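# Two robots swap cartons through a service window

## Task

Robot r1 starts in the delivery room and r2 in the mail room; the connecting door is locked, but a service window between the rooms is open. Exchange the sealed carton sitting on the delivery room's table with the mailer carton sitting on the mail room's shelf, so each ends up where the other was. At the end, both grippers must be open and both robots backed away from the cartons. The swap only counts if each carton stays put without a robot supporting it. If either robot tips over or is left leaning, the task fails.

## Robot and tools

Robots: r1 and r2 are identical Hello Robot Stretch 4 units. Each has an omni-wheel base, a lift running up a mast, an arm that telescopes forward, a three-joint wrist (yaw, pitch, roll) and a two-finger gripper. Each is about 1.6 m tall, and its base rim lies within 0.23 m of its base origin. Cameras per robot: rN_head_camera, rN_head_left_camera, rN_head_right_camera, rN_wrist_camera (N = 1 or 2). In this task the robots are in separate rooms and can only pass things through the open service window.

Frames: the base frame sits on the floor below the base centre, x forward, y left, z up. hand_pose is reported in it: a fixed point between the open fingertips, whose axes match the base frame when all wrist joints are 0; the printed value may be slightly wrong. base_odometry is relative to where the base stood at scene start, counts wheel turns only (slip looks like travel), heading in radians, positive left, -3.142 to 3.142. Each robot reports in its own frames, so only images, lidar_m and wrist_depth_mm reveal where the two robots are relative to each other.

execute_actions(actions, cameras): actions is a list holding one action or nothing (empty just reports state and images). The action is an object keyed by "r1" and/or "r2"; each robot's entry may contain:
- base: exactly one relative move from the current base position: translate_m (metres, forward +, -2 to 2), strafe_m (metres sideways, left +, -2 to 2) or rotate_rad (radians, counter-clockwise seen from above +, -3.2 to 3.2).
- joints: absolute targets by name: lift_m 0 to 1.2 m; arm_m 0 to 0.55 m extension; wrist_yaw_rad -1.134 to 4.276 (0 straight ahead, + to the left, 3.14 stowed back, above 3.4 the arm may interfere); wrist_pitch_rad -1.117 to 4.259 (0 level, 1.57 pointing down); wrist_roll_rad -1.117 to 4.259 (0 fingers level, + turns the gripper clockwise viewed from behind); gripper_m -0.038 to 0.141 m fingertip gap (negative squeezes the tips together). Done tolerances: 0.004 for lift, arm and gripper, 0.02 for yaw and roll, 0.05 for pitch. Joint targets past a limit are clipped and reported; any other bad value or unknown key rejects the whole call.
- pace: "slow", "default", "fast" or "max" (base 0.1/0.3/0.4/0.6 m/s, turning 1/2/3/4 rad/s; a raised lift lowers these caps, to 0.3 m/s and 1 rad/s at lift 1.2).
- contact_limits: {"arm_m": value} from 0 (stops at the lightest touch) to 0.75 (hardest), default 0.5.
- end_of_arm: "enable_torque", sent alone, re-powers wrist or gripper motors that cut out.
All parts of one action start at once. A robot, base or joint left out may keep pursuing its previous target without the status showing it. One action runs at most 15 s. cameras lists image sources; omitted, null or ["all"] gives all, [] gives none.

wait(seconds 0 to 10) lets the scene run and returns the same report. zoom_image(camera, region [x0,y0,x1,y1] pixels from top-left, at most 504x504) magnifies a camera's latest full image. read_manual returns only licence text. finished_scene(scene) ends the scene irreversibly and says whether the goal was met; replying with no tool call ends everything.

Results: base_status and joint_status describe how each motion ended: "done"; "off_target" (resting short, maybe still pushing); "contact_stop_at_<key>" (it hit something; lift, arm or wheels then go slack, a loaded lift may sag); "limit_stop_at_<name>", e.g. own_body (wrist about to strike the robot, common with pitch below -0.2 plus strong roll) or tilt (lean over 6 degrees: lift, arm and wheels go limp until it rights itself); "torque_fault" (a wrist or gripper motor overloaded and went limp until enable_torque). on_its_own lists uncommanded happenings; its "held at" is a target, not a position. lidar_m: 12 distances in metres, 30-degree sectors counter-clockwise starting straight ahead (4th left, 7th behind, 10th right); "-" means nothing seen or closer than 0.25 m; it sees from about 0.15 m up, misses glass and thin legs, and sees the other robot. wrist_depth_mm: a 7x7 grid of depths, 100 to 2000 mm. turned_by_wheels vs turned_by_imu differing by over ~0.1 rad signals a collision or slip. base_tilt in degrees (forward, right). motor_effort in percent with peak in brackets; wheel + means turning right. A grip does not show in gripper_m or "done"; with a target of 0 or more, a firm hold shows as a change in gripper effort.

Gripping: command a gap smaller than the object; tighter pulls it toward the wrist a little. If tips jam on a surface, raise the lift. A handy first unfold is lift_m 0.4 with wrist_yaw_rad 0.

Avoid: robots pressing or ramming each other (a hard press ends the run; once bases touch, any further drive presses hard); driving or turning with over 1 kg held and arm above 0.2 m, especially fast; strong steady pushes, high grips or high contact limits that could topple a robot; dropping, slamming or knocking cartons; leaving a carton supported by a gripper. Loose objects may occasionally be nudged by outside forces. The same drive command can differ by up to 3 cm per metre between robots. The simulation keeps running while you think. Less robot motion time is better.

Each tool is called after ">>>" as name(argument=value, ...), one argument or row to a line, values as JSON.

## Session

>>> execute_actions(
  actions=[],
)

Scene clock: 0.00 s.
r1.base_odometry: x=+0.000 y=+0.000 heading=+0.000 (m, m, rad; r1's odometry frame)
r1.turned_by_wheels: +0.000 (rad since the last result)
r1.turned_by_imu: +0.000 (rad since the last result)
r1.base_tilt: forward=-0.4 right=-0.6 (deg)
r1.lidar_m: 0.81 0.82 2.68 1.17 1.14 1.13 1.31 1.29 1.30 1.47 2.38 1.58
r1.base_status: not commanded
r1.joint_positions: lift_m=+0.287 arm_m=-0.003 wrist_yaw_rad=+3.169 wrist_pitch_rad=+0.005 wrist_roll_rad=-0.013 gripper_m=+0.057
r1.joint_status: not commanded
r1.motor_effort: lift_m=+19 arm_m=-1 wrist_yaw_rad=+0 wrist_pitch_rad=-6 wrist_roll_rad=+0 gripper_m=-4 wheel_0=+0 wheel_1=+0 wheel_2=+1 (%)
r1.hand_pose: x=-0.1225 y=+0.0795 z=+0.4638 quat_wxyz=(-0.014, -0.002, -0.007, +1.000) (m; r1's base frame)
r1.wrist_depth_mm: - 136 1808 1576 1308 1118 1008 / - 120 180 1576 1308 1118 1008 / - 123 173 1618 1336 1118 1025 / 114 138 282 1661 1366 1138 1025 / 1205 1430 1756 1618 1308 1138 1025 / 1255 1430 200 1537 1255 1138 1025 / 1098 1042 1138 139 1098 1042 1008
r2.base_odometry: x=+0.000 y=+0.000 heading=+0.000 (m, m, rad; r2's odometry frame)
r2.turned_by_wheels: +0.000 (rad since the last result)
r2.turned_by_imu: +0.000 (rad since the last result)
r2.base_tilt: forward=+0.2 right=+0.6 (deg)
r2.lidar_m: 2.18 2.22 1.55 1.13 1.15 1.62 2.50 2.52 2.99 2.45 2.47 2.50
r2.base_status: not commanded
r2.joint_positions: lift_m=+0.145 arm_m=+0.001 wrist_yaw_rad=+3.199 wrist_pitch_rad=+0.017 wrist_roll_rad=-0.006 gripper_m=+0.057
r2.joint_status: not commanded
r2.motor_effort: lift_m=+19 arm_m=+0 wrist_yaw_rad=+0 wrist_pitch_rad=-7 wrist_roll_rad=+0 gripper_m=-4 wheel_0=+0 wheel_1=+0 wheel_2=+0 (%)
r2.hand_pose: x=-0.1210 y=+0.0707 z=+0.3179 quat_wxyz=(-0.029, -0.008, -0.003, +1.000) (m; r2's base frame)
r2.wrist_depth_mm: - - 138 - - - 1708 / - - 138 - - - 1708 / - 110 139 - - - 1661 / 147 142 166 - - - 1661 / 214 1983 - - - - 1618 / 215 1118 196 1182 197 1255 1308 / 216 759 788 109 831 788 878
pictures: r1_head_camera, r1_head_left_camera, r1_head_right_camera, r1_wrist_camera, r2_head_camera, r2_head_left_camera, r2_head_right_camera, r2_wrist_camera
Images, in order (width x height): r1_head_camera 420x560, r1_head_left_camera 420x672, r1_head_right_camera 420x672, r1_wrist_camera 616x392, r2_head_camera 420x560, r2_head_left_camera 420x672, r2_head_right_camera 420x672, r2_wrist_camera 616x392.

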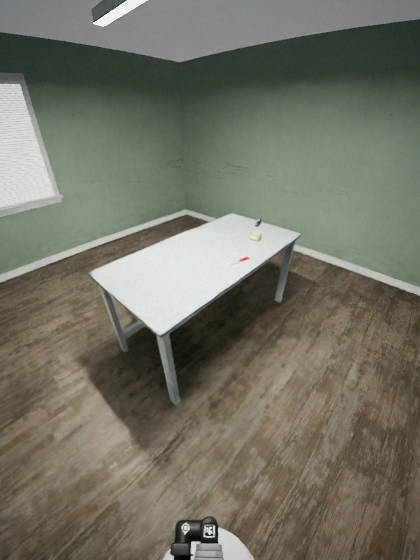

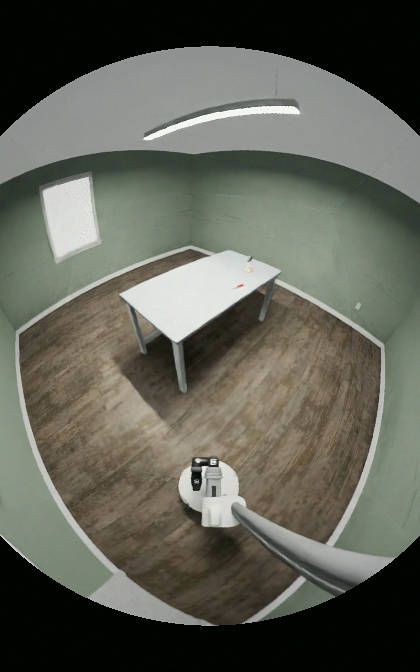

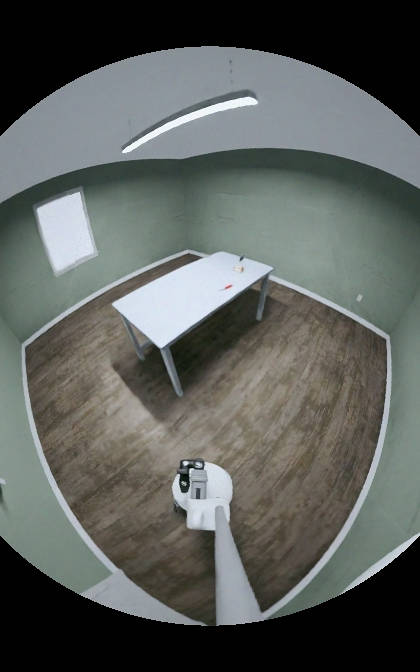

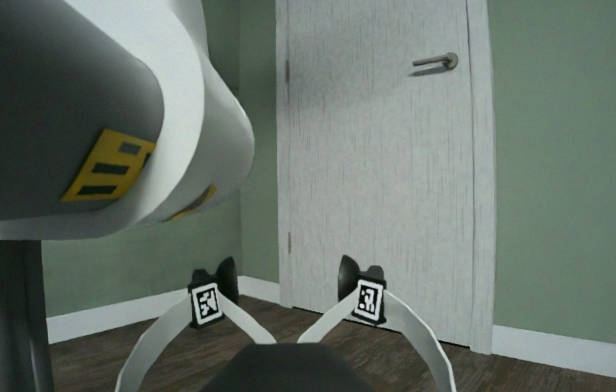

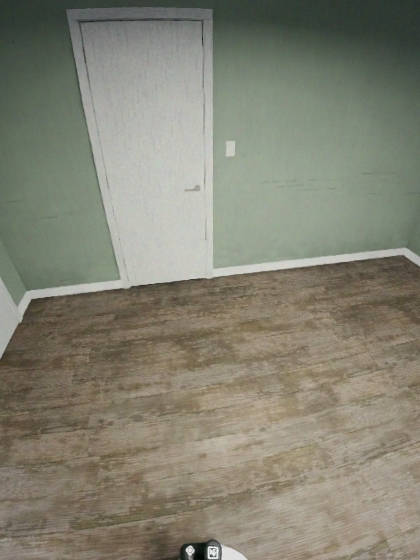

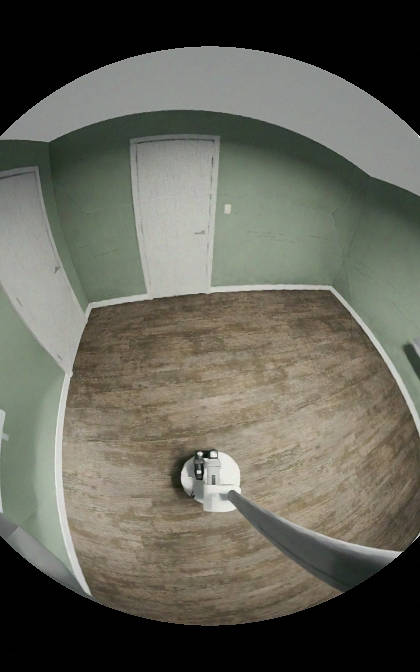

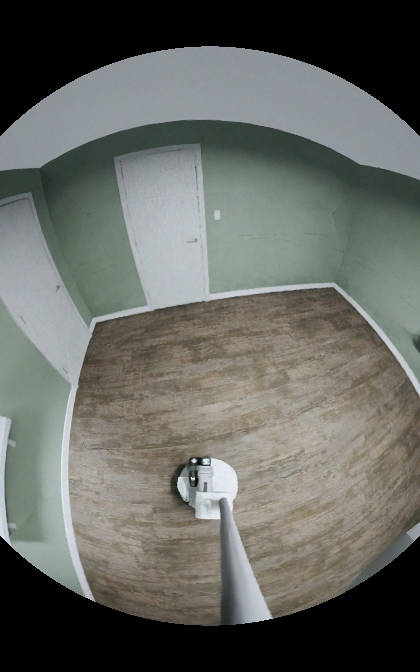

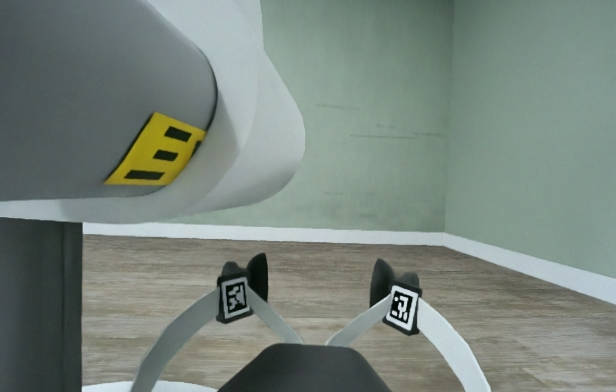

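>>> execute_actions(
  actions=[
    {"r1":{"base":{"rotate_rad":0.85},"joints":{"lift_m":0.85,"wrist_yaw_rad":0,"gripper_m":0.14},"pace":"fast"},"r2":{"base":{"rotate_rad":-1.5},"joints":{"lift_m":0.7,"wrist_yaw_rad":0,"gripper_m":0.14},"pace":"fast"}},
  ],
  cameras=["r1_head_left_camera","r2_head_camera","r2_head_left_camera"],
)

>>> execute_actions(
  actions=[
    {"r1":{"base":{"strafe_m":-1.5},"pace":"fast"},"r2":{"base":{"translate_m":1.3},"pace":"fast"}},
  ],
  cameras=["r1_head_camera","r1_wrist_camera","r2_head_camera","r2_head_left_camera"],
)

Scene clock: 2.77 s.
r1.base_odometry: x=+0.000 y=+0.000 heading=+0.850 (m, m, rad; r1's odometry frame)
r1.turned_by_wheels: +0.850 (rad since the last result)
r1.turned_by_imu: +0.843 (rad since the last result)
r1.base_tilt: forward=-0.3 right=-0.6 (deg)
r1.lidar_m: 3.40 1.35 1.13 1.14 1.20 1.34 1.29 1.37 1.89 3.12 0.98 0.81
r1.base_status: done
r1.joint_positions: lift_m=+0.850 arm_m=-0.003 wrist_yaw_rad=+0.000 wrist_pitch_rad=+0.005 wrist_roll_rad=-0.013 gripper_m=+0.140
r1.joint_status: all done
r1.motor_effort: lift_m=+22(24) arm_m=-1(1) wrist_yaw_rad=+0(4) wrist_pitch_rad=-5(9) wrist_roll_rad=+0(0) gripper_m=+3(1) wheel_0=-3(10) wheel_1=-3(11) wheel_2=+0(11) (%)
r1.hand_pose: x=+0.4568 y=-0.0873 z=+1.0266 quat_wxyz=(+1.000, -0.007, +0.002, +0.000) (m; r1's base frame)
r1.wrist_depth_mm: 1983 - - - - - - / 1983 - - - - - - / 1983 - - - - - - / 1921 - - - - - - / 1921 - - - - - - / 1921 205 - - 1098 878 917 / 1983 - - 137 - 707 668
r2.base_odometry: x=+0.000 y=+0.000 heading=-1.500 (m, m, rad; r2's odometry frame)
r2.turned_by_wheels: -1.500 (rad since the last result)
r2.turned_by_imu: -1.514 (rad since the last result)
r2.base_tilt: forward=+0.1 right=+0.5 (deg)
r2.lidar_m: 2.45 2.55 2.45 2.19 2.24 1.50 1.11 1.13 1.73 2.51 2.52 3.18
r2.base_status: done
r2.joint_positions: lift_m=+0.700 arm_m=+0.001 wrist_yaw_rad=+0.000 wrist_pitch_rad=+0.017 wrist_roll_rad=-0.006 gripper_m=+0.140
r2.joint_status: all done
r2.motor_effort: lift_m=+23(25) arm_m=+0(0) wrist_yaw_rad=-2(8) wrist_pitch_rad=-7(7) wrist_roll_rad=+0(1) gripper_m=-2(3) wheel_0=+0(7) wheel_1=+0(11) wheel_2=+0(9) (%)
r2.hand_pose: x=+0.4605 y=-0.0873 z=+0.8730 quat_wxyz=(+1.000, -0.003, +0.008, +0.000) (m; r2's base frame)
r2.wrist_depth_mm: - - - - - - - / - - - - - - - / - - - - - - - / - - - - - - - / - - - - - - - / - - - - - 206 - / 1863 1863 1921 109 - - -
pictures: r1_head_left_camera, r2_head_camera, r2_head_left_camera
Images, in order (width x height): r1_head_left_camera 420x672, r2_head_camera 420x560, r2_head_left_camera 420x672.

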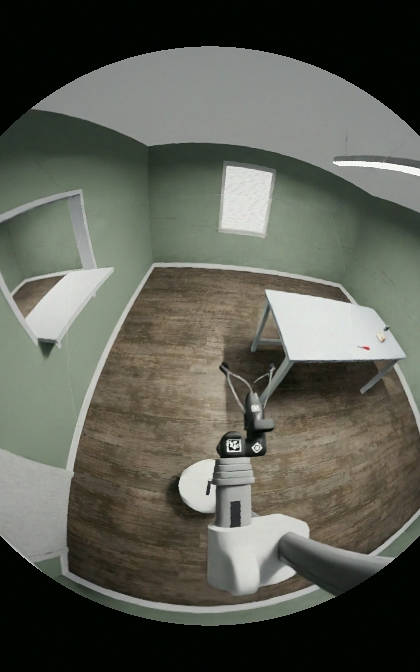

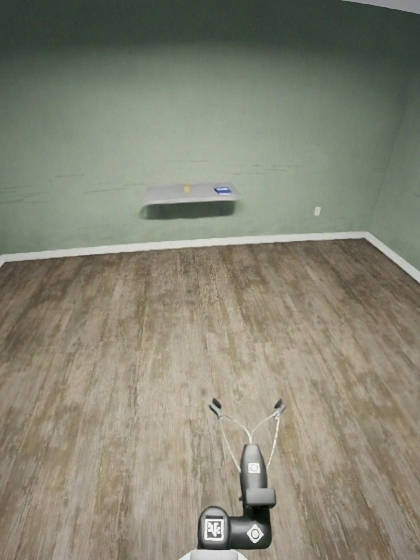

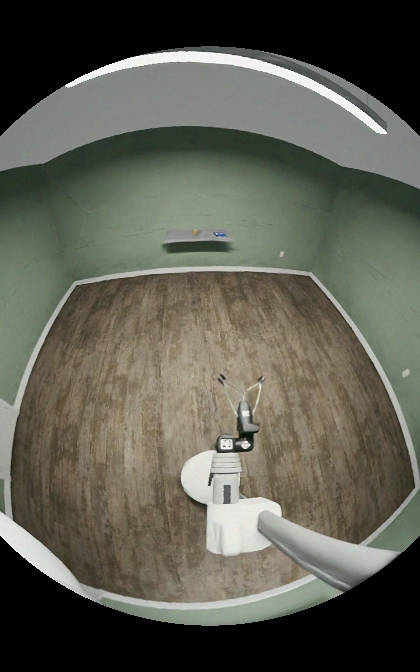

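Scene clock: 7.83 s.
r1.base_odometry: x=+1.126 y=-0.990 heading=+0.849 (m, m, rad; r1's odometry frame)
r1.turned_by_wheels: +0.000 (rad since the last result)
r1.turned_by_imu: -0.003 (rad since the last result)
r1.base_tilt: forward=-0.3 right=-0.6 (deg)
r1.lidar_m: 0.67 0.69 0.97 2.56 1.84 1.34 1.29 1.35 1.67 1.60 1.68 0.72
r1.base_status: done
r1.joint_positions: lift_m=+0.850 arm_m=-0.003 wrist_yaw_rad=+0.000 wrist_pitch_rad=+0.005 wrist_roll_rad=-0.013 gripper_m=+0.140
r1.joint_status: not commanded
r1.motor_effort: lift_m=+22(22) arm_m=-1(1) wrist_yaw_rad=+1(0) wrist_pitch_rad=-6(5) wrist_roll_rad=+0(0) gripper_m=+0(2) wheel_0=+2(14) wheel_1=-3(15) wheel_2=+0(1) (%)
r1.hand_pose: x=+0.4568 y=-0.0874 z=+1.0266 quat_wxyz=(+1.000, -0.007, +0.002, +0.000) (m; r1's base frame)
r1.wrist_depth_mm: - - - - - - - / - - - - - - - / - - - - - - - / - - - - - - - / - - - - - - - / 976 206 917 1008 820 - - / 691 661 715 137 707 1397 -
r2.base_odometry: x=+0.092 y=-1.297 heading=-1.500 (m, m, rad; r2's odometry frame)
r2.turned_by_wheels: +0.000 (rad since the last result)
r2.turned_by_imu: -0.005 (rad since the last result)
r2.base_tilt: forward=+0.2 right=+0.5 (deg)
r2.lidar_m: 1.14 1.19 2.10 2.40 2.41 2.91 2.64 2.68 2.56 2.31 2.35 1.78
r2.base_status: done
r2.joint_positions: lift_m=+0.700 arm_m=+0.001 wrist_yaw_rad=+0.000 wrist_pitch_rad=+0.017 wrist_roll_rad=-0.006 gripper_m=+0.140
r2.joint_status: not commanded
r2.motor_effort: lift_m=+22(23) arm_m=+0(1) wrist_yaw_rad=-1(1) wrist_pitch_rad=-6(5) wrist_roll_rad=+2(1) gripper_m=+0(1) wheel_0=-1(6) wheel_1=-1(3) wheel_2=+1(13) (%)
r2.hand_pose: x=+0.4604 y=-0.0874 z=+0.8730 quat_wxyz=(+1.000, -0.003, +0.008, +0.000) (m; r2's base frame)
r2.wrist_depth_mm: 1336 1366 1397 1430 1464 1499 1499 / 1366 1366 1366 1430 1464 1499 1576 / 1336 1366 1397 1430 1499 1499 1537 / 1366 1366 1397 1430 1464 1499 1499 / 1255 1025 1078 1160 1499 1537 1537 / 1366 1397 1430 1464 1464 206 1576 / 1366 1397 1430 109 1537 1537 1618
pictures: r1_head_camera, r1_wrist_camera, r2_head_camera, r2_head_left_camera
Images, in order (width x height): r1_head_camera 420x560, r1_wrist_camera 616x392, r2_head_camera 420x560, r2_head_left_camera 420x672.

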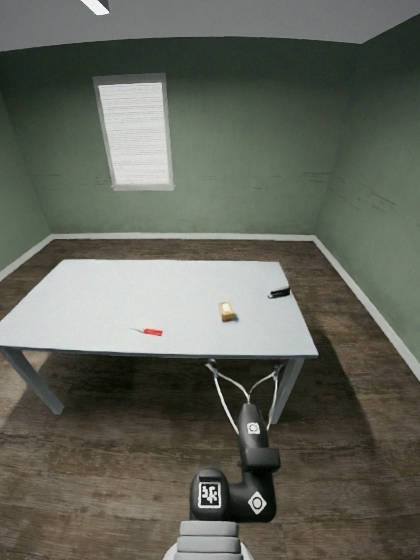

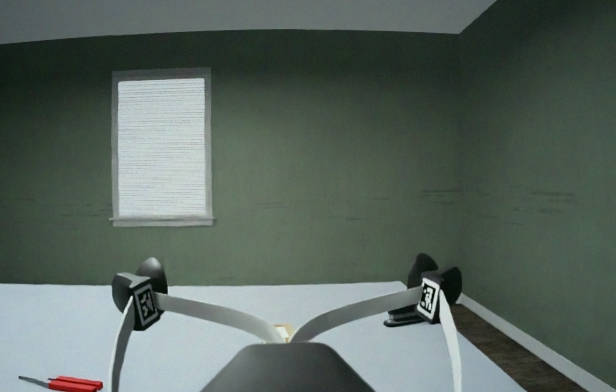

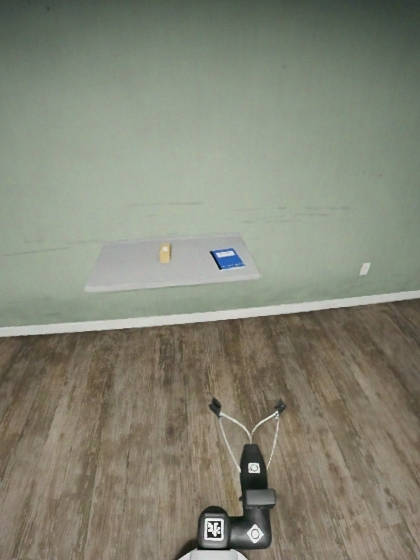

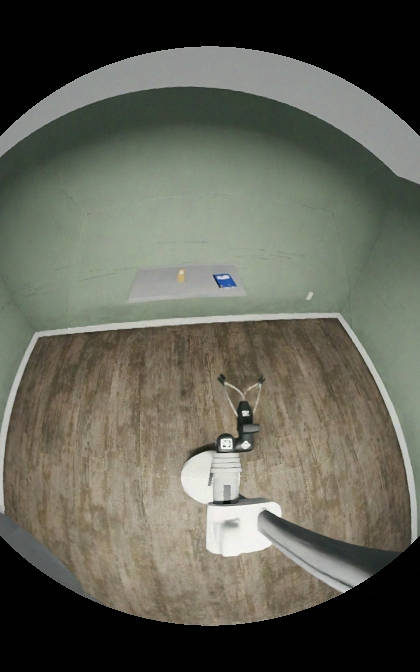

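>>> execute_actions(
  actions=[
    {"r1":{"base":{"translate_m":0.15},"joints":{"wrist_pitch_rad":0.5,"arm_m":0.2},"pace":"fast"},"r2":{"base":{"strafe_m":0.37},"joints":{"wrist_pitch_rad":0.5,"lift_m":0.85},"pace":"fast"}},
  ],
  cameras=[],
)

>>> execute_actions(
  actions=[
    {"r1":{"joints":{"lift_m":0.8}},"r2":{"base":{"translate_m":0.6},"joints":{"arm_m":0.25},"pace":"fast"}},
  ],
  cameras=["r1_head_camera","r1_wrist_camera","r2_head_camera","r2_wrist_camera"],
)

Scene clock: 10.23 s.
r1.base_odometry: x=+1.225 y=-0.878 heading=+0.850 (m, m, rad; r1's odometry frame)
r1.turned_by_wheels: +0.001 (rad since the last result)
r1.turned_by_imu: +0.000 (rad since the last result)
r1.base_tilt: forward=-0.3 right=-0.6 (deg)
r1.lidar_m: 0.50 0.55 0.75 2.51 2.05 1.51 1.44 1.50 1.67 1.59 1.67 0.55
r1.base_status: done
r1.joint_positions: lift_m=+0.850 arm_m=+0.199 wrist_yaw_rad=+0.000 wrist_pitch_rad=+0.502 wrist_roll_rad=-0.013 gripper_m=+0.140
r1.joint_status: all done
r1.motor_effort: lift_m=+22(22) arm_m=+5(4) wrist_yaw_rad=+0(1) wrist_pitch_rad=-4(1) wrist_roll_rad=+0(0) gripper_m=-4(3) wheel_0=+4(8) wheel_1=+2(11) wheel_2=+3(11) (%)
r1.hand_pose: x=+0.6230 y=-0.0874 z=+0.8892 quat_wxyz=(+0.969, -0.006, +0.248, +0.002) (m; r1's base frame)
r1.wrist_depth_mm: - - - - - - - / - - - - - - - / 778 778 768 778 778 - - / 569 574 574 580 580 544 1983 / 449 452 436 427 462 459 469 / 366 205 362 377 353 362 373 / 319 315 327 137 329 322 325
r2.base_odometry: x=+0.461 y=-1.271 heading=-1.500 (m, m, rad; r2's odometry frame)
r2.turned_by_wheels: +0.000 (rad since the last result)
r2.turned_by_imu: -0.001 (rad since the last result)
r2.base_tilt: forward=+0.2 right=+0.6 (deg)
r2.lidar_m: 1.12 1.16 2.00 2.04 2.08 2.60 2.71 2.58 2.96 2.69 2.70 1.23
r2.base_status: done
r2.joint_positions: lift_m=+0.850 arm_m=+0.001 wrist_yaw_rad=+0.000 wrist_pitch_rad=+0.502 wrist_roll_rad=-0.006 gripper_m=+0.140
r2.joint_status: all done
r2.motor_effort: lift_m=+22(29) arm_m=+0(1) wrist_yaw_rad=-1(1) wrist_pitch_rad=-5(7) wrist_roll_rad=+0(1) gripper_m=+0(1) wheel_0=+2(11) wheel_1=+0(12) wheel_2=+1(1) (%)
r2.hand_pose: x=+0.4249 y=-0.0874 z=+0.8891 quat_wxyz=(+0.969, -0.003, +0.248, +0.001) (m; r2's base frame)
r2.wrist_depth_mm: 1182 1229 1229 1255 1281 1308 1336 / 1255 1336 1182 1118 1255 1336 1430 / 1366 1366 1430 1464 1499 1537 1537 / 1464 1499 1537 1576 1618 1708 1708 / 1618 1576 1618 1661 1708 1708 1708 / 1366 1281 1308 1397 1336 206 1397 / 1160 1182 1182 109 1182 1205 1229
pictures: none
No camera images: the call's "cameras" was empty. Leave "cameras" out to get every camera's image.

Scene clock: 13.20 s.
r1.base_odometry: x=+1.225 y=-0.878 heading=+0.850 (m, m, rad; r1's odometry frame)
r1.turned_by_wheels: +0.000 (rad since the last result)
r1.turned_by_imu: -0.001 (rad since the last result)
r1.base_tilt: forward=-0.3 right=-0.6 (deg)
r1.lidar_m: 0.52 0.54 0.73 2.54 2.09 1.50 1.45 1.51 1.69 1.59 1.68 0.55
r1.base_status: not commanded
r1.joint_positions: lift_m=+0.800 arm_m=+0.199 wrist_yaw_rad=+0.000 wrist_pitch_rad=+0.502 wrist_roll_rad=-0.013 gripper_m=+0.140
r1.joint_status: all done
r1.motor_effort: lift_m=+16(20) arm_m=+5(5) wrist_yaw_rad=+1(0) wrist_pitch_rad=-4(5) wrist_roll_rad=+0(0) gripper_m=+0(1) wheel_0=+4(4) wheel_1=+2(2) wheel_2=+2(2) (%)
r1.hand_pose: x=+0.6230 y=-0.0874 z=+0.8398 quat_wxyz=(+0.969, -0.006, +0.248, +0.002) (m; r1's base frame)
r1.wrist_depth_mm: - - - - - - - / - - - - - - - / 647 640 634 640 654 654 - / 473 469 452 452 480 480 1921 / 370 375 362 362 379 377 375 / 304 206 300 315 293 303 309 / 264 260 271 137 273 267 -
r2.base_odometry: x=+0.504 y=-1.869 heading=-1.500 (m, m, rad; r2's odometry frame)
r2.turned_by_wheels: +0.000 (rad since the last result)
r2.turned_by_imu: -0.003 (rad since the last result)
r2.base_tilt: forward=+0.1 right=+0.6 (deg)
r2.lidar_m: 0.50 0.53 1.28 2.13 2.16 2.62 3.29 3.35 2.84 2.61 1.69 0.60
r2.base_status: done
r2.joint_positions: lift_m=+0.850 arm_m=+0.249 wrist_yaw_rad=+0.000 wrist_pitch_rad=+0.502 wrist_roll_rad=-0.006 gripper_m=+0.140
r2.joint_status: all done
r2.motor_effort: lift_m=+22(22) arm_m=+5(6) wrist_yaw_rad=-1(0) wrist_pitch_rad=-5(6) wrist_roll_rad=+1(2) gripper_m=-1(1) wheel_0=+0(5) wheel_1=-1(4) wheel_2=+1(8) (%)
r2.hand_pose: x=+0.6729 y=-0.0874 z=+0.8891 quat_wxyz=(+0.969, -0.003, +0.248, +0.001) (m; r2's base frame)
r2.wrist_depth_mm: 459 473 477 488 500 508 517 / 492 500 508 525 530 544 554 / 525 539 559 564 569 585 597 / 544 564 574 580 580 585 591 / 452 452 459 392 462 466 455 / 375 353 357 340 359 206 384 / 324 320 324 109 327 327 332
pictures: r1_head_camera, r1_wrist_camera, r2_head_camera, r2_wrist_camera
Images, in order (width x height): r1_head_camera 420x560, r1_wrist_camera 616x392, r2_head_camera 420x560, r2_wrist_camera 616x392.

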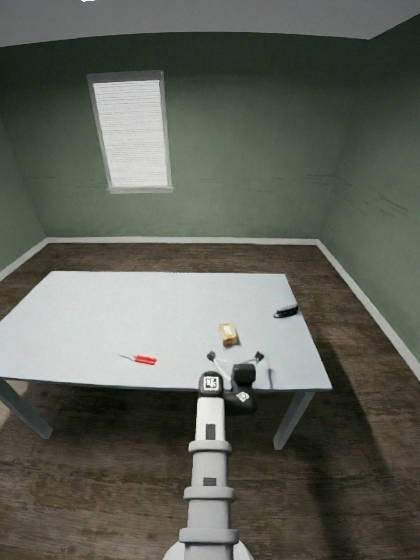

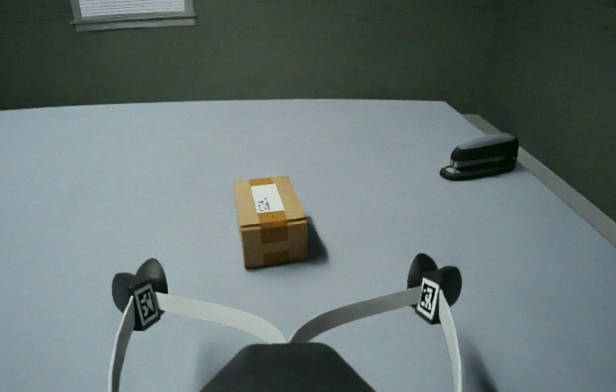

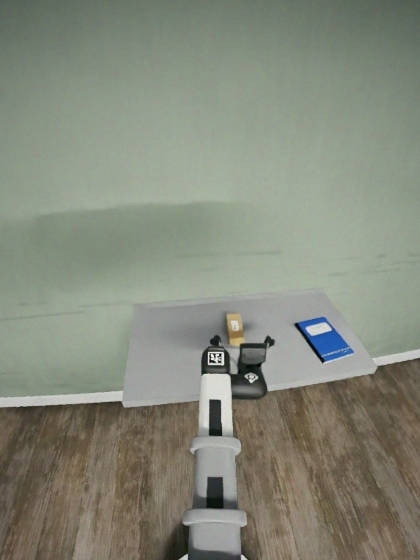

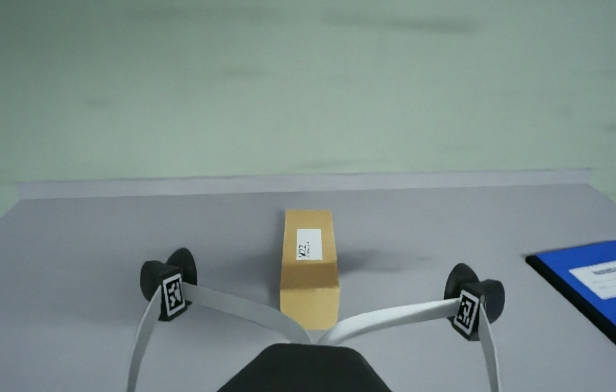

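>>> execute_actions(
  actions=[
    {"r1":{"base":{"strafe_m":0.02},"joints":{"lift_m":0.758,"arm_m":0.33}},"r2":{"base":{"strafe_m":0.015},"joints":{"lift_m":0.762,"arm_m":0.36}}},
  ],
  cameras=["r1_wrist_camera","r2_wrist_camera"],
)

Scene clock: 14.80 s.
r1.base_odometry: x=+1.210 y=-0.865 heading=+0.850 (m, m, rad; r1's odometry frame)
r1.turned_by_wheels: +0.000 (rad since the last result)
r1.turned_by_imu: +0.000 (rad since the last result)
r1.base_tilt: forward=-0.3 right=-0.6 (deg)
r1.lidar_m: 0.52 0.55 0.74 2.51 2.06 1.51 1.45 1.51 1.70 1.62 1.70 0.54
r1.base_status: done
r1.joint_positions: lift_m=+0.758 arm_m=+0.329 wrist_yaw_rad=+0.000 wrist_pitch_rad=+0.502 wrist_roll_rad=-0.013 gripper_m=+0.140
r1.joint_status: all done
r1.motor_effort: lift_m=+16(17) arm_m=+6(9) wrist_yaw_rad=+0(1) wrist_pitch_rad=-5(3) wrist_roll_rad=+0(0) gripper_m=+1(0) wheel_0=-3(10) wheel_1=+3(11) wheel_2=+0(5) (%)
r1.hand_pose: x=+0.7529 y=-0.0874 z=+0.7977 quat_wxyz=(+0.969, -0.006, +0.248, +0.002) (m; r1's base frame)
r1.wrist_depth_mm: - - - - - - - / - - - - - - - / 535 525 521 525 525 539 1983 / 387 387 389 389 392 394 379 / 303 306 297 231 310 310 307 / 249 205 238 205 239 247 253 / 217 214 219 137 224 220 -
r2.base_odometry: x=+0.519 y=-1.868 heading=-1.500 (m, m, rad; r2's odometry frame)
r2.turned_by_wheels: +0.000 (rad since the last result)
r2.turned_by_imu: +0.000 (rad since the last result)
r2.base_tilt: forward=+0.2 right=+0.6 (deg)
r2.lidar_m: 0.53 0.54 1.24 2.10 2.16 2.64 3.30 3.31 2.90 2.61 1.69 0.60
r2.base_status: done
r2.joint_positions: lift_m=+0.762 arm_m=+0.359 wrist_yaw_rad=+0.000 wrist_pitch_rad=+0.502 wrist_roll_rad=-0.006 gripper_m=+0.140
r2.joint_status: all done
r2.motor_effort: lift_m=+14(28) arm_m=+5(7) wrist_yaw_rad=-1(1) wrist_pitch_rad=-5(7) wrist_roll_rad=+1(1) gripper_m=-1(0) wheel_0=+2(5) wheel_1=-1(7) wheel_2=+0(0) (%)
r2.hand_pose: x=+0.7828 y=-0.0874 z=+0.8017 quat_wxyz=(+0.969, -0.003, +0.248, +0.001) (m; r2's base frame)
r2.wrist_depth_mm: 364 373 377 384 389 399 407 / 389 394 402 413 418 430 436 / 413 424 433 442 449 462 469 / 394 397 402 382 407 410 413 / 312 317 320 248 322 322 325 / 259 246 247 197 211 207 267 / 224 223 225 109 224 227 234
pictures: r1_wrist_camera, r2_wrist_camera
Images, in order (width x height): r1_wrist_camera 616x392, r2_wrist_camera 616x392.

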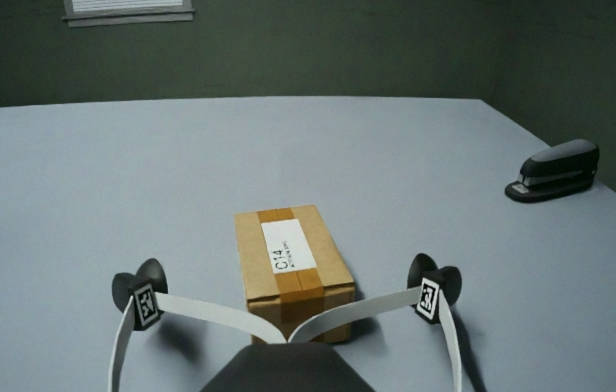

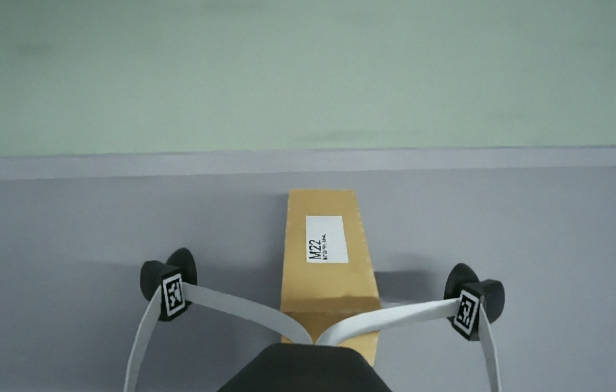

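>>> execute_actions(
  actions=[
    {"r1":{"joints":{"lift_m":0.747,"arm_m":0.34,"gripper_m":0.02}},"r2":{"joints":{"lift_m":0.75,"arm_m":0.38,"gripper_m":0.01}}},
  ],
  cameras=[],
)

>>> execute_actions(
  actions=[
    {"r1":{"joints":{"lift_m":0.85}},"r2":{"joints":{"lift_m":0.85}}},
  ],
  cameras=["r1_wrist_camera","r2_wrist_camera"],
)

>>> execute_actions(
  actions=[
    {"r1":{"base":{"translate_m":-0.1},"joints":{"lift_m":1.0,"arm_m":0}},"r2":{"base":{"translate_m":-0.3},"joints":{"lift_m":1.0,"arm_m":0}}},
  ],
  cameras=[],
)

>>> execute_actions(
  actions=[
    {"r1":{"base":{"rotate_rad":1.59}},"r2":{"base":{"rotate_rad":-3.04}}},
  ],
  cameras=[],
)

>>> execute_actions(
  actions=[
    {"r1":{"base":{"translate_m":1.75},"pace":"fast"},"r2":{"base":{"translate_m":1.75},"pace":"fast"}},
  ],
  cameras=["r1_head_camera","r1_head_left_camera","r2_head_camera"],
)

Scene clock: 17.30 s.
r1.base_odometry: x=+1.210 y=-0.865 heading=+0.850 (m, m, rad; r1's odometry frame)
r1.turned_by_wheels: +0.000 (rad since the last result)
r1.turned_by_imu: +0.000 (rad since the last result)
r1.base_tilt: forward=-0.3 right=-0.6 (deg)
r1.lidar_m: 0.53 0.55 0.74 2.47 2.08 1.53 1.44 1.52 1.69 1.61 1.69 0.53
r1.base_status: not commanded
r1.joint_positions: lift_m=+0.747 arm_m=+0.339 wrist_yaw_rad=+0.000 wrist_pitch_rad=+0.502 wrist_roll_rad=-0.013 gripper_m=+0.020
r1.joint_status: all done
r1.motor_effort: lift_m=+16(16) arm_m=+5(4) wrist_yaw_rad=+1(1) wrist_pitch_rad=-5(8) wrist_roll_rad=+0(0) gripper_m=-24(20) wheel_0=-3(2) wheel_1=+3(3) wheel_2=+0(0) (%)
r1.hand_pose: x=+0.7628 y=-0.0874 z=+0.7866 quat_wxyz=(+0.969, -0.006, +0.249, +0.002) (m; r1's base frame)
r1.wrist_depth_mm: - - - - - - - / - - - - - - - / 496 492 488 492 496 504 535 / 362 364 364 366 368 370 368 / 285 287 278 204 293 293 290 / 235 236 183 181 191 240 239 / 204 196 204 138 211 202 -
r2.base_odometry: x=+0.519 y=-1.868 heading=-1.500 (m, m, rad; r2's odometry frame)
r2.turned_by_wheels: +0.000 (rad since the last result)
r2.turned_by_imu: -0.001 (rad since the last result)
r2.base_tilt: forward=+0.2 right=+0.6 (deg)
r2.lidar_m: 0.53 0.53 1.26 2.12 2.14 2.64 3.32 3.34 2.86 2.60 1.66 0.60
r2.base_status: not commanded
r2.joint_positions: lift_m=+0.750 arm_m=+0.379 wrist_yaw_rad=+0.000 wrist_pitch_rad=+0.503 wrist_roll_rad=-0.006 gripper_m=+0.011
r2.joint_status: all done
r2.motor_effort: lift_m=+15(10) arm_m=+6(4) wrist_yaw_rad=-1(1) wrist_pitch_rad=-10(9) wrist_roll_rad=+0(1) gripper_m=-26(27) wheel_0=+2(2) wheel_1=-1(1) wheel_2=+0(0) (%)
r2.hand_pose: x=+0.8027 y=-0.0874 z=+0.7894 quat_wxyz=(+0.969, -0.003, +0.249, +0.001) (m; r2's base frame)
r2.wrist_depth_mm: 347 351 357 366 375 382 387 / 368 377 387 394 402 404 415 / 397 402 410 421 430 439 445 / 368 368 373 357 379 382 384 / 293 294 298 208 301 304 303 / 243 245 190 172 183 250 249 / 209 204 211 109 206 206 214
pictures: none
No camera images: the call's "cameras" was empty. Leave "cameras" out to get every camera's image.

Scene clock: 18.77 s.
r1.base_odometry: x=+1.210 y=-0.865 heading=+0.850 (m, m, rad; r1's odometry frame)
r1.turned_by_wheels: +0.000 (rad since the last result)
r1.turned_by_imu: +0.000 (rad since the last result)
r1.base_tilt: forward=-0.3 right=-0.6 (deg)
r1.lidar_m: 0.52 0.54 0.77 2.50 2.07 1.51 1.44 1.50 1.70 1.61 1.68 0.56
r1.base_status: not commanded
r1.joint_positions: lift_m=+0.850 arm_m=+0.339 wrist_yaw_rad=+0.000 wrist_pitch_rad=+0.503 wrist_roll_rad=-0.013 gripper_m=+0.020
r1.joint_status: all done
r1.motor_effort: lift_m=+23(24) arm_m=+5(6) wrist_yaw_rad=+1(1) wrist_pitch_rad=-7(8) wrist_roll_rad=+0(0) gripper_m=-22(21) wheel_0=-3(3) wheel_1=+2(2) wheel_2=+0(0) (%)
r1.hand_pose: x=+0.7627 y=-0.0874 z=+0.8889 quat_wxyz=(+0.969, -0.006, +0.249, +0.002) (m; r1's base frame)
r1.wrist_depth_mm: - - - - - - - / - - - - - - - / - - - - - - - / 569 564 569 574 580 580 - / 445 452 436 203 459 436 433 / 366 368 183 180 191 375 373 / 317 306 317 138 329 317 324
r2.base_odometry: x=+0.519 y=-1.868 heading=-1.500 (m, m, rad; r2's odometry frame)
r2.turned_by_wheels: +0.000 (rad since the last result)
r2.turned_by_imu: +0.000 (rad since the last result)
r2.base_tilt: forward=+0.2 right=+0.6 (deg)
r2.lidar_m: 0.53 0.52 1.26 2.11 2.16 2.64 3.32 3.33 2.88 2.60 1.66 0.60
r2.base_status: not commanded
r2.joint_positions: lift_m=+0.850 arm_m=+0.379 wrist_yaw_rad=+0.000 wrist_pitch_rad=+0.504 wrist_roll_rad=-0.006 gripper_m=+0.011
r2.joint_status: all done
r2.motor_effort: lift_m=+23(26) arm_m=+5(5) wrist_yaw_rad=-1(1) wrist_pitch_rad=-9(9) wrist_roll_rad=+1(1) gripper_m=-27(26) wheel_0=+2(1) wheel_1=-1(1) wheel_2=+0(0) (%)
r2.hand_pose: x=+0.8026 y=-0.0874 z=+0.8886 quat_wxyz=(+0.968, -0.003, +0.249, +0.001) (m; r2's base frame)
r2.wrist_depth_mm: 347 355 357 364 373 382 387 / 370 377 384 394 399 410 415 / 397 404 415 427 433 442 452 / 430 436 449 439 466 480 492 / 445 452 452 208 462 466 466 / 373 375 190 172 183 384 382 / 322 312 325 109 315 315 327
pictures: r1_wrist_camera, r2_wrist_camera
Images, in order (width x height): r1_wrist_camera 616x392, r2_wrist_camera 616x392.

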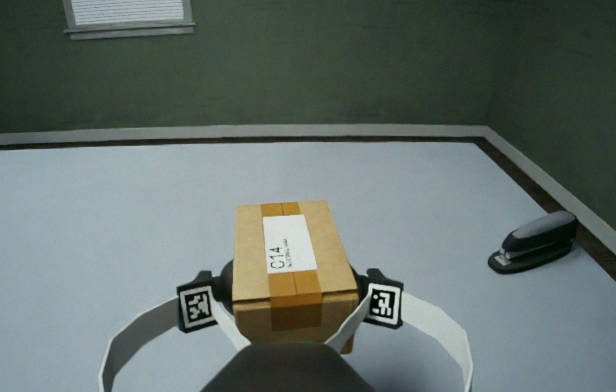

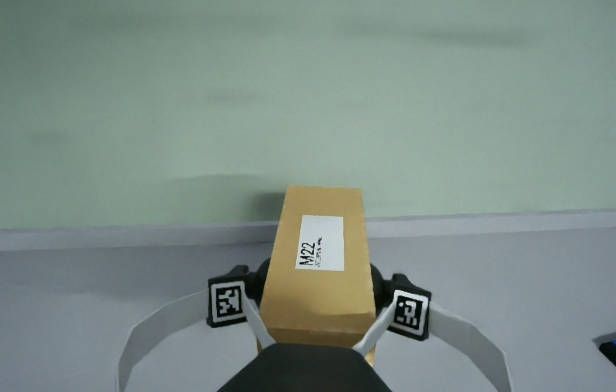

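Scene clock: 21.23 s.
r1.base_odometry: x=+1.144 y=-0.940 heading=+0.850 (m, m, rad; r1's odometry frame)
r1.turned_by_wheels: -0.001 (rad since the last result)
r1.turned_by_imu: -0.001 (rad since the last result)
r1.base_tilt: forward=-0.3 right=-0.6 (deg)
r1.lidar_m: 0.62 0.67 0.91 2.53 1.92 1.39 1.32 1.40 1.69 1.63 1.69 0.66
r1.base_status: done
r1.joint_positions: lift_m=+1.000 arm_m=+0.001 wrist_yaw_rad=+0.000 wrist_pitch_rad=+0.503 wrist_roll_rad=-0.013 gripper_m=+0.020
r1.joint_status: all done
r1.motor_effort: lift_m=+23(24) arm_m=-6(2) wrist_yaw_rad=+2(0) wrist_pitch_rad=-9(7) wrist_roll_rad=+0(1) gripper_m=-22(18) wheel_0=-5(8) wheel_1=-3(8) wheel_2=-1(6) (%)
r1.hand_pose: x=+0.4246 y=-0.0875 z=+1.0388 quat_wxyz=(+0.969, -0.006, +0.249, +0.002) (m; r1's base frame)
r1.wrist_depth_mm: - - - - - - - / - - - - - - - / - 1182 1182 1205 - - - / 878 866 878 891 878 - - / 683 691 668 204 707 768 1983 / 559 569 182 181 192 597 1576 / 1366 1308 1336 138 1430 1281 1397
r2.base_odometry: x=+0.497 y=-1.569 heading=-1.500 (m, m, rad; r2's odometry frame)
r2.turned_by_wheels: +0.000 (rad since the last result)
r2.turned_by_imu: +0.000 (rad since the last result)
r2.base_tilt: forward=+0.1 right=+0.6 (deg)
r2.lidar_m: 0.80 0.83 1.63 2.07 2.10 2.58 3.01 2.89 2.88 2.66 2.16 0.93
r2.base_status: done
r2.joint_positions: lift_m=+1.000 arm_m=+0.002 wrist_yaw_rad=+0.000 wrist_pitch_rad=+0.504 wrist_roll_rad=-0.006 gripper_m=+0.011
r2.joint_status: all done
r2.motor_effort: lift_m=+24(28) arm_m=-5(8) wrist_yaw_rad=+0(1) wrist_pitch_rad=-10(11) wrist_roll_rad=+2(2) gripper_m=-27(27) wheel_0=-1(4) wheel_1=+1(3) wheel_2=+0(7) (%)
r2.hand_pose: x=+0.4255 y=-0.0875 z=+1.0386 quat_wxyz=(+0.968, -0.003, +0.249, +0.001) (m; r2's base frame)
r2.wrist_depth_mm: 946 960 960 976 1008 1042 1025 / 991 1025 1025 1042 1078 1098 1118 / 1060 1078 1098 1118 1118 1160 1205 / 1138 1160 866 798 878 878 1281 / 1281 1255 750 208 778 1430 1464 / 1397 1397 190 173 183 1537 1576 / 1366 1308 1366 109 1336 1336 1366
pictures: none
No camera images: the call's "cameras" was empty. Leave "cameras" out to get every camera's image.

Scene clock: 24.43 s.
r1.base_odometry: x=+1.145 y=-0.940 heading=+2.439 (m, m, rad; r1's odometry frame)
r1.turned_by_wheels: +1.589 (rad since the last result)
r1.turned_by_imu: +1.577 (rad since the last result)
r1.base_tilt: forward=-0.3 right=-0.6 (deg)
r1.lidar_m: 2.57 1.86 1.39 1.34 1.43 1.69 1.62 1.73 0.64 0.61 0.65 0.93
r1.base_status: done
r1.joint_positions: lift_m=+1.000 arm_m=+0.001 wrist_yaw_rad=+0.000 wrist_pitch_rad=+0.503 wrist_roll_rad=-0.013 gripper_m=+0.020
r1.joint_status: not commanded
r1.motor_effort: lift_m=+23(23) arm_m=-6(6) wrist_yaw_rad=+0(0) wrist_pitch_rad=-7(10) wrist_roll_rad=+0(0) gripper_m=-22(18) wheel_0=-5(11) wheel_1=-4(6) wheel_2=-3(6) (%)
r1.hand_pose: x=+0.4247 y=-0.0874 z=+1.0388 quat_wxyz=(+0.969, -0.006, +0.249, +0.002) (m; r1's base frame)
r1.wrist_depth_mm: - - - - - - - / - - - - - - - / - - - - - - - / - - - - - - 904 / 1921 - 1863 203 1983 1983 931 / 1618 1576 182 180 192 1537 1618 / 1336 1308 1366 137 1430 1308 1397
r2.base_odometry: x=+0.497 y=-1.569 heading=+1.743 (m, m, rad; r2's odometry frame)
r2.turned_by_wheels: -3.040 (rad since the last result)
r2.turned_by_imu: -3.068 (rad since the last result)
r2.base_tilt: forward=+0.1 right=+0.6 (deg)
r2.lidar_m: 2.76 2.90 2.84 2.65 1.91 0.88 0.81 1.32 1.79 2.08 2.13 2.82
r2.base_status: done
r2.joint_positions: lift_m=+1.000 arm_m=+0.002 wrist_yaw_rad=+0.000 wrist_pitch_rad=+0.503 wrist_roll_rad=-0.006 gripper_m=+0.011
r2.joint_status: not commanded
r2.motor_effort: lift_m=+23(24) arm_m=-5(5) wrist_yaw_rad=-1(1) wrist_pitch_rad=-9(10) wrist_roll_rad=+0(1) gripper_m=-27(26) wheel_0=+0(4) wheel_1=-1(3) wheel_2=-2(7) (%)
r2.hand_pose: x=+0.4255 y=-0.0874 z=+1.0387 quat_wxyz=(+0.968, -0.003, +0.249, +0.001) (m; r2's base frame)
r2.wrist_depth_mm: - - - - - - - / - - - - - - - / - - - - - - - / - - - - - - - / 1921 1921 1863 208 1921 1921 1921 / 1576 1618 190 173 183 1618 1618 / 1336 1308 1336 109 1308 1308 1366
pictures: none
No camera images: the call's "cameras" was empty. Leave "cameras" out to get every camera's image.

Scene clock: 30.87 s.
r1.base_odometry: x=-0.191 y=+0.191 heading=+2.439 (m, m, rad; r1's odometry frame)
r1.turned_by_wheels: +0.001 (rad since the last result)
r1.turned_by_imu: -0.002 (rad since the last result)
r1.base_tilt: forward=-0.3 right=-0.6 (deg)
r1.lidar_m: 0.86 0.87 1.30 1.28 1.36 1.90 3.44 1.01 1.06 3.17 0.96 0.91
r1.base_status: done
r1.joint_positions: lift_m=+1.000 arm_m=+0.001 wrist_yaw_rad=+0.000 wrist_pitch_rad=+0.503 wrist_roll_rad=-0.013 gripper_m=+0.020
r1.joint_status: not commanded
r1.motor_effort: lift_m=+22(23) arm_m=-5(6) wrist_yaw_rad=+1(1) wrist_pitch_rad=-11(6) wrist_roll_rad=+0(0) gripper_m=-19(25) wheel_0=+3(9) wheel_1=+4(10) wheel_2=+1(8) (%)
r1.hand_pose: x=+0.4246 y=-0.0874 z=+1.0389 quat_wxyz=(+0.969, -0.006, +0.249, +0.002) (m; r1's base frame)
r1.wrist_depth_mm: 591 585 615 615 621 615 621 / 634 634 661 661 661 661 661 / 683 676 715 715 715 715 707 / 750 750 768 759 778 788 788 / 820 809 809 203 854 866 866 / 917 891 183 180 192 960 976 / 1008 1008 991 138 1042 1060 1078
r2.base_odometry: x=+0.197 y=+0.155 heading=+1.743 (m, m, rad; r2's odometry frame)
r2.turned_by_wheels: +0.000 (rad since the last result)
r2.turned_by_imu: -0.006 (rad since the last result)
r2.base_tilt: forward=+0.1 right=+0.6 (deg)
r2.lidar_m: 1.01 1.06 1.73 2.72 2.80 3.19 3.08 3.00 2.14 1.96 1.80 1.33
r2.base_status: done
r2.joint_positions: lift_m=+1.000 arm_m=+0.002 wrist_yaw_rad=+0.000 wrist_pitch_rad=+0.504 wrist_roll_rad=-0.006 gripper_m=+0.011
r2.joint_status: not commanded
r2.motor_effort: lift_m=+23(24) arm_m=-5(6) wrist_yaw_rad=-1(0) wrist_pitch_rad=-10(9) wrist_roll_rad=+1(1) gripper_m=-27(28) wheel_0=-1(5) wheel_1=-1(3) wheel_2=+0(9) (%)
r2.hand_pose: x=+0.4255 y=-0.0874 z=+1.0387 quat_wxyz=(+0.968, -0.003, +0.249, +0.001) (m; r2's base frame)
r2.wrist_depth_mm: - - - - 931 917 931 / 1229 1229 1229 1042 991 991 991 / 931 931 946 1078 1078 1078 1060 / 1182 1205 1182 1138 1160 1160 1138 / 1281 1281 1281 208 1229 1281 1255 / 1464 1397 190 172 183 1366 1366 / 1336 1308 1336 109 1308 1336 1366
pictures: r1_head_camera, r1_head_left_camera, r2_head_camera
Images, in order (width x height): r1_head_camera 420x560, r1_head_left_camera 420x672, r2_head_camera 420x560.

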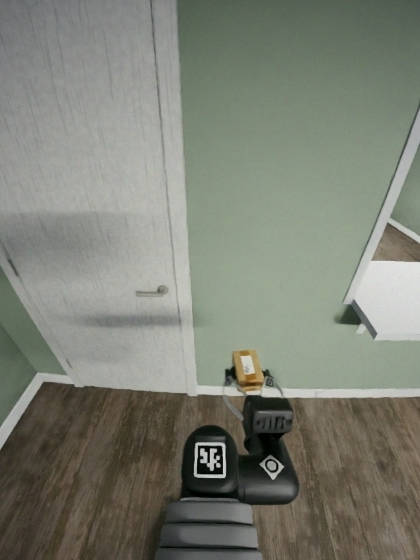

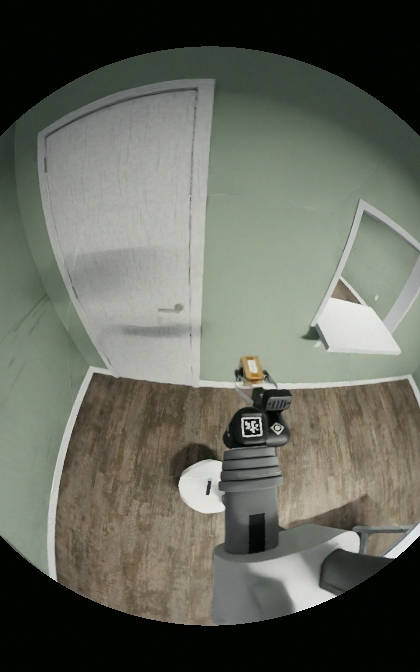

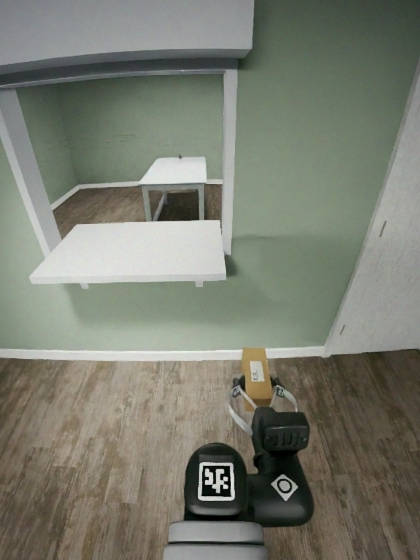

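>>> execute_actions(
  actions=[
    {"r1":{"base":{"strafe_m":-1.13},"pace":"fast"},"r2":{"base":{"strafe_m":0.27},"pace":"fast"}},
  ],
  cameras=[],
)

>>> execute_actions(
  actions=[
    {"r1":{"base":{"translate_m":0.08},"joints":{"arm_m":0.3}},"r2":{"base":{"translate_m":0.42},"joints":{"arm_m":0.3}}},
  ],
  cameras=["r1_head_camera","r2_head_camera"],
)

Scene clock: 37.90 s.
r1.base_odometry: x=+0.539 y=+1.054 heading=+2.439 (m, m, rad; r1's odometry frame)
r1.turned_by_wheels: +0.000 (rad since the last result)
r1.turned_by_imu: -0.001 (rad since the last result)
r1.base_tilt: forward=-0.3 right=-0.5 (deg)
r1.lidar_m: 0.63 0.66 1.30 2.43 2.54 0.77 0.72 0.80 2.35 2.30 1.18 0.65
r1.base_status: done
r1.joint_positions: lift_m=+1.000 arm_m=+0.001 wrist_yaw_rad=+0.000 wrist_pitch_rad=+0.503 wrist_roll_rad=-0.013 gripper_m=+0.020
r1.joint_status: not commanded
r1.motor_effort: lift_m=+21(22) arm_m=-6(6) wrist_yaw_rad=+0(0) wrist_pitch_rad=-8(10) wrist_roll_rad=+0(0) gripper_m=-17(21) wheel_0=+3(13) wheel_1=-2(12) wheel_2=+0(2) (%)
r1.hand_pose: x=+0.4246 y=-0.0874 z=+1.0390 quat_wxyz=(+0.969, -0.006, +0.249, +0.002) (m; r1's base frame)
r1.wrist_depth_mm: - - - - - 634 580 / - - - - - 640 621 / 768 809 809 809 820 707 676 / 591 603 597 597 609 634 741 / 512 517 500 204 517 525 809 / 891 866 182 181 191 891 917 / 991 976 976 137 991 991 1025
r2.base_odometry: x=-0.069 y=+0.109 heading=+1.743 (m, m, rad; r2's odometry frame)
r2.turned_by_wheels: +0.000 (rad since the last result)
r2.turned_by_imu: -0.003 (rad since the last result)
r2.base_tilt: forward=+0.2 right=+0.5 (deg)
r2.lidar_m: 0.97 1.06 1.69 2.44 2.51 3.19 3.06 3.17 2.41 2.24 1.81 1.07
r2.base_status: done
r2.joint_positions: lift_m=+1.000 arm_m=+0.002 wrist_yaw_rad=+0.000 wrist_pitch_rad=+0.504 wrist_roll_rad=-0.006 gripper_m=+0.011
r2.joint_status: not commanded
r2.motor_effort: lift_m=+22(23) arm_m=-5(5) wrist_yaw_rad=-1(1) wrist_pitch_rad=-9(10) wrist_roll_rad=+1(1) gripper_m=-28(26) wheel_0=-1(10) wheel_1=-2(8) wheel_2=+0(4) (%)
r2.hand_pose: x=+0.4255 y=-0.0874 z=+1.0387 quat_wxyz=(+0.968, -0.003, +0.249, +0.001) (m; r2's base frame)
r2.wrist_depth_mm: 946 - - - - 917 917 / 991 1229 1229 1255 1042 976 976 / 1042 917 854 866 878 1060 1060 / 1160 1160 1160 1118 1160 1138 1160 / 1255 1308 1255 208 1229 1255 1255 / 1397 1366 190 173 183 1366 1397 / 1336 1308 1366 109 1308 1336 1397
pictures: none
No camera images: the call's "cameras" was empty. Leave "cameras" out to get every camera's image.

Scene clock: 40.80 s.
r1.base_odometry: x=+0.478 y=+1.105 heading=+2.440 (m, m, rad; r1's odometry frame)
r1.turned_by_wheels: +0.001 (rad since the last result)
r1.turned_by_imu: +0.000 (rad since the last result)
r1.base_tilt: forward=-0.3 right=-0.6 (deg)
r1.lidar_m: 0.55 0.61 1.16 2.43 2.56 0.83 0.78 0.85 2.33 2.30 1.09 0.60
r1.base_status: done
r1.joint_positions: lift_m=+1.000 arm_m=+0.299 wrist_yaw_rad=+0.000 wrist_pitch_rad=+0.503 wrist_roll_rad=-0.013 gripper_m=+0.020
r1.joint_status: all done
r1.motor_effort: lift_m=+21(21) arm_m=+5(8) wrist_yaw_rad=+0(2) wrist_pitch_rad=-6(9) wrist_roll_rad=+0(0) gripper_m=-22(22) wheel_0=+4(10) wheel_1=+4(8) wheel_2=+0(16) (%)
r1.hand_pose: x=+0.7227 y=-0.0874 z=+1.0390 quat_wxyz=(+0.969, -0.006, +0.249, +0.002) (m; r1's base frame)
r1.wrist_depth_mm: - 654 - - - - - / 549 - - - - - - / 500 - - - - - - / 591 591 597 597 597 603 - / 466 469 455 203 477 477 452 / 382 384 182 180 192 392 389 / 332 317 329 137 342 329 338
r2.base_odometry: x=-0.141 y=+0.523 heading=+1.743 (m, m, rad; r2's odometry frame)
r2.turned_by_wheels: +0.000 (rad since the last result)
r2.turned_by_imu: -0.002 (rad since the last result)
r2.base_tilt: forward=+0.1 right=+0.6 (deg)
r2.lidar_m: 0.58 0.62 0.85 2.47 2.54 3.38 3.55 3.37 2.39 2.24 1.25 0.64
r2.base_status: done
r2.joint_positions: lift_m=+1.000 arm_m=+0.299 wrist_yaw_rad=+0.000 wrist_pitch_rad=+0.503 wrist_roll_rad=-0.006 gripper_m=+0.011
r2.joint_status: all done
r2.motor_effort: lift_m=+22(22) arm_m=+5(9) wrist_yaw_rad=-1(1) wrist_pitch_rad=-9(10) wrist_roll_rad=+2(2) gripper_m=-27(27) wheel_0=-1(7) wheel_1=-1(5) wheel_2=+2(9) (%)
r2.hand_pose: x=+0.7227 y=-0.0874 z=+1.0387 quat_wxyz=(+0.968, -0.003, +0.249, +0.001) (m; r2's base frame)
r2.wrist_depth_mm: - - - - - - 351 / 559 - - - - - 351 / 699 - - - - - 353 / 591 585 597 569 609 549 353 / 466 469 473 208 480 462 359 / 387 389 190 173 183 399 392 / 334 325 336 109 330 330 427
pictures: r1_head_camera, r2_head_camera
Images, in order (width x height): r1_head_camera 420x560, r2_head_camera 420x560.

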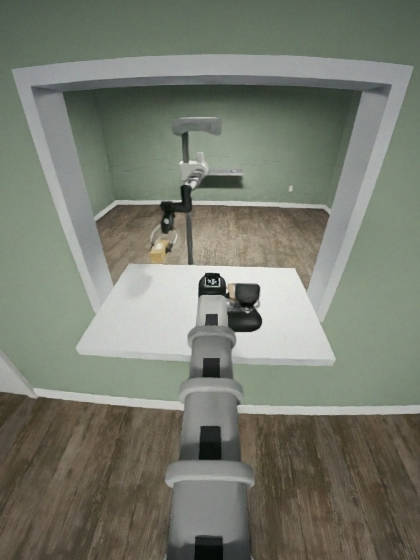

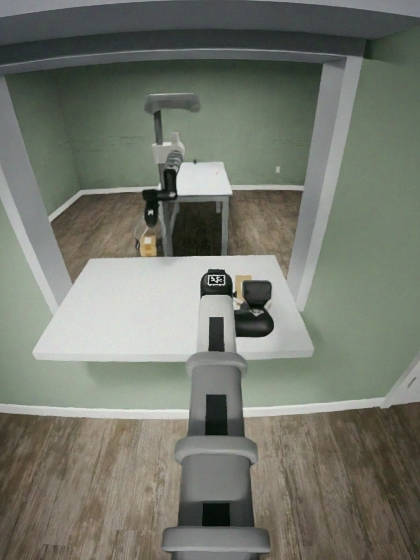

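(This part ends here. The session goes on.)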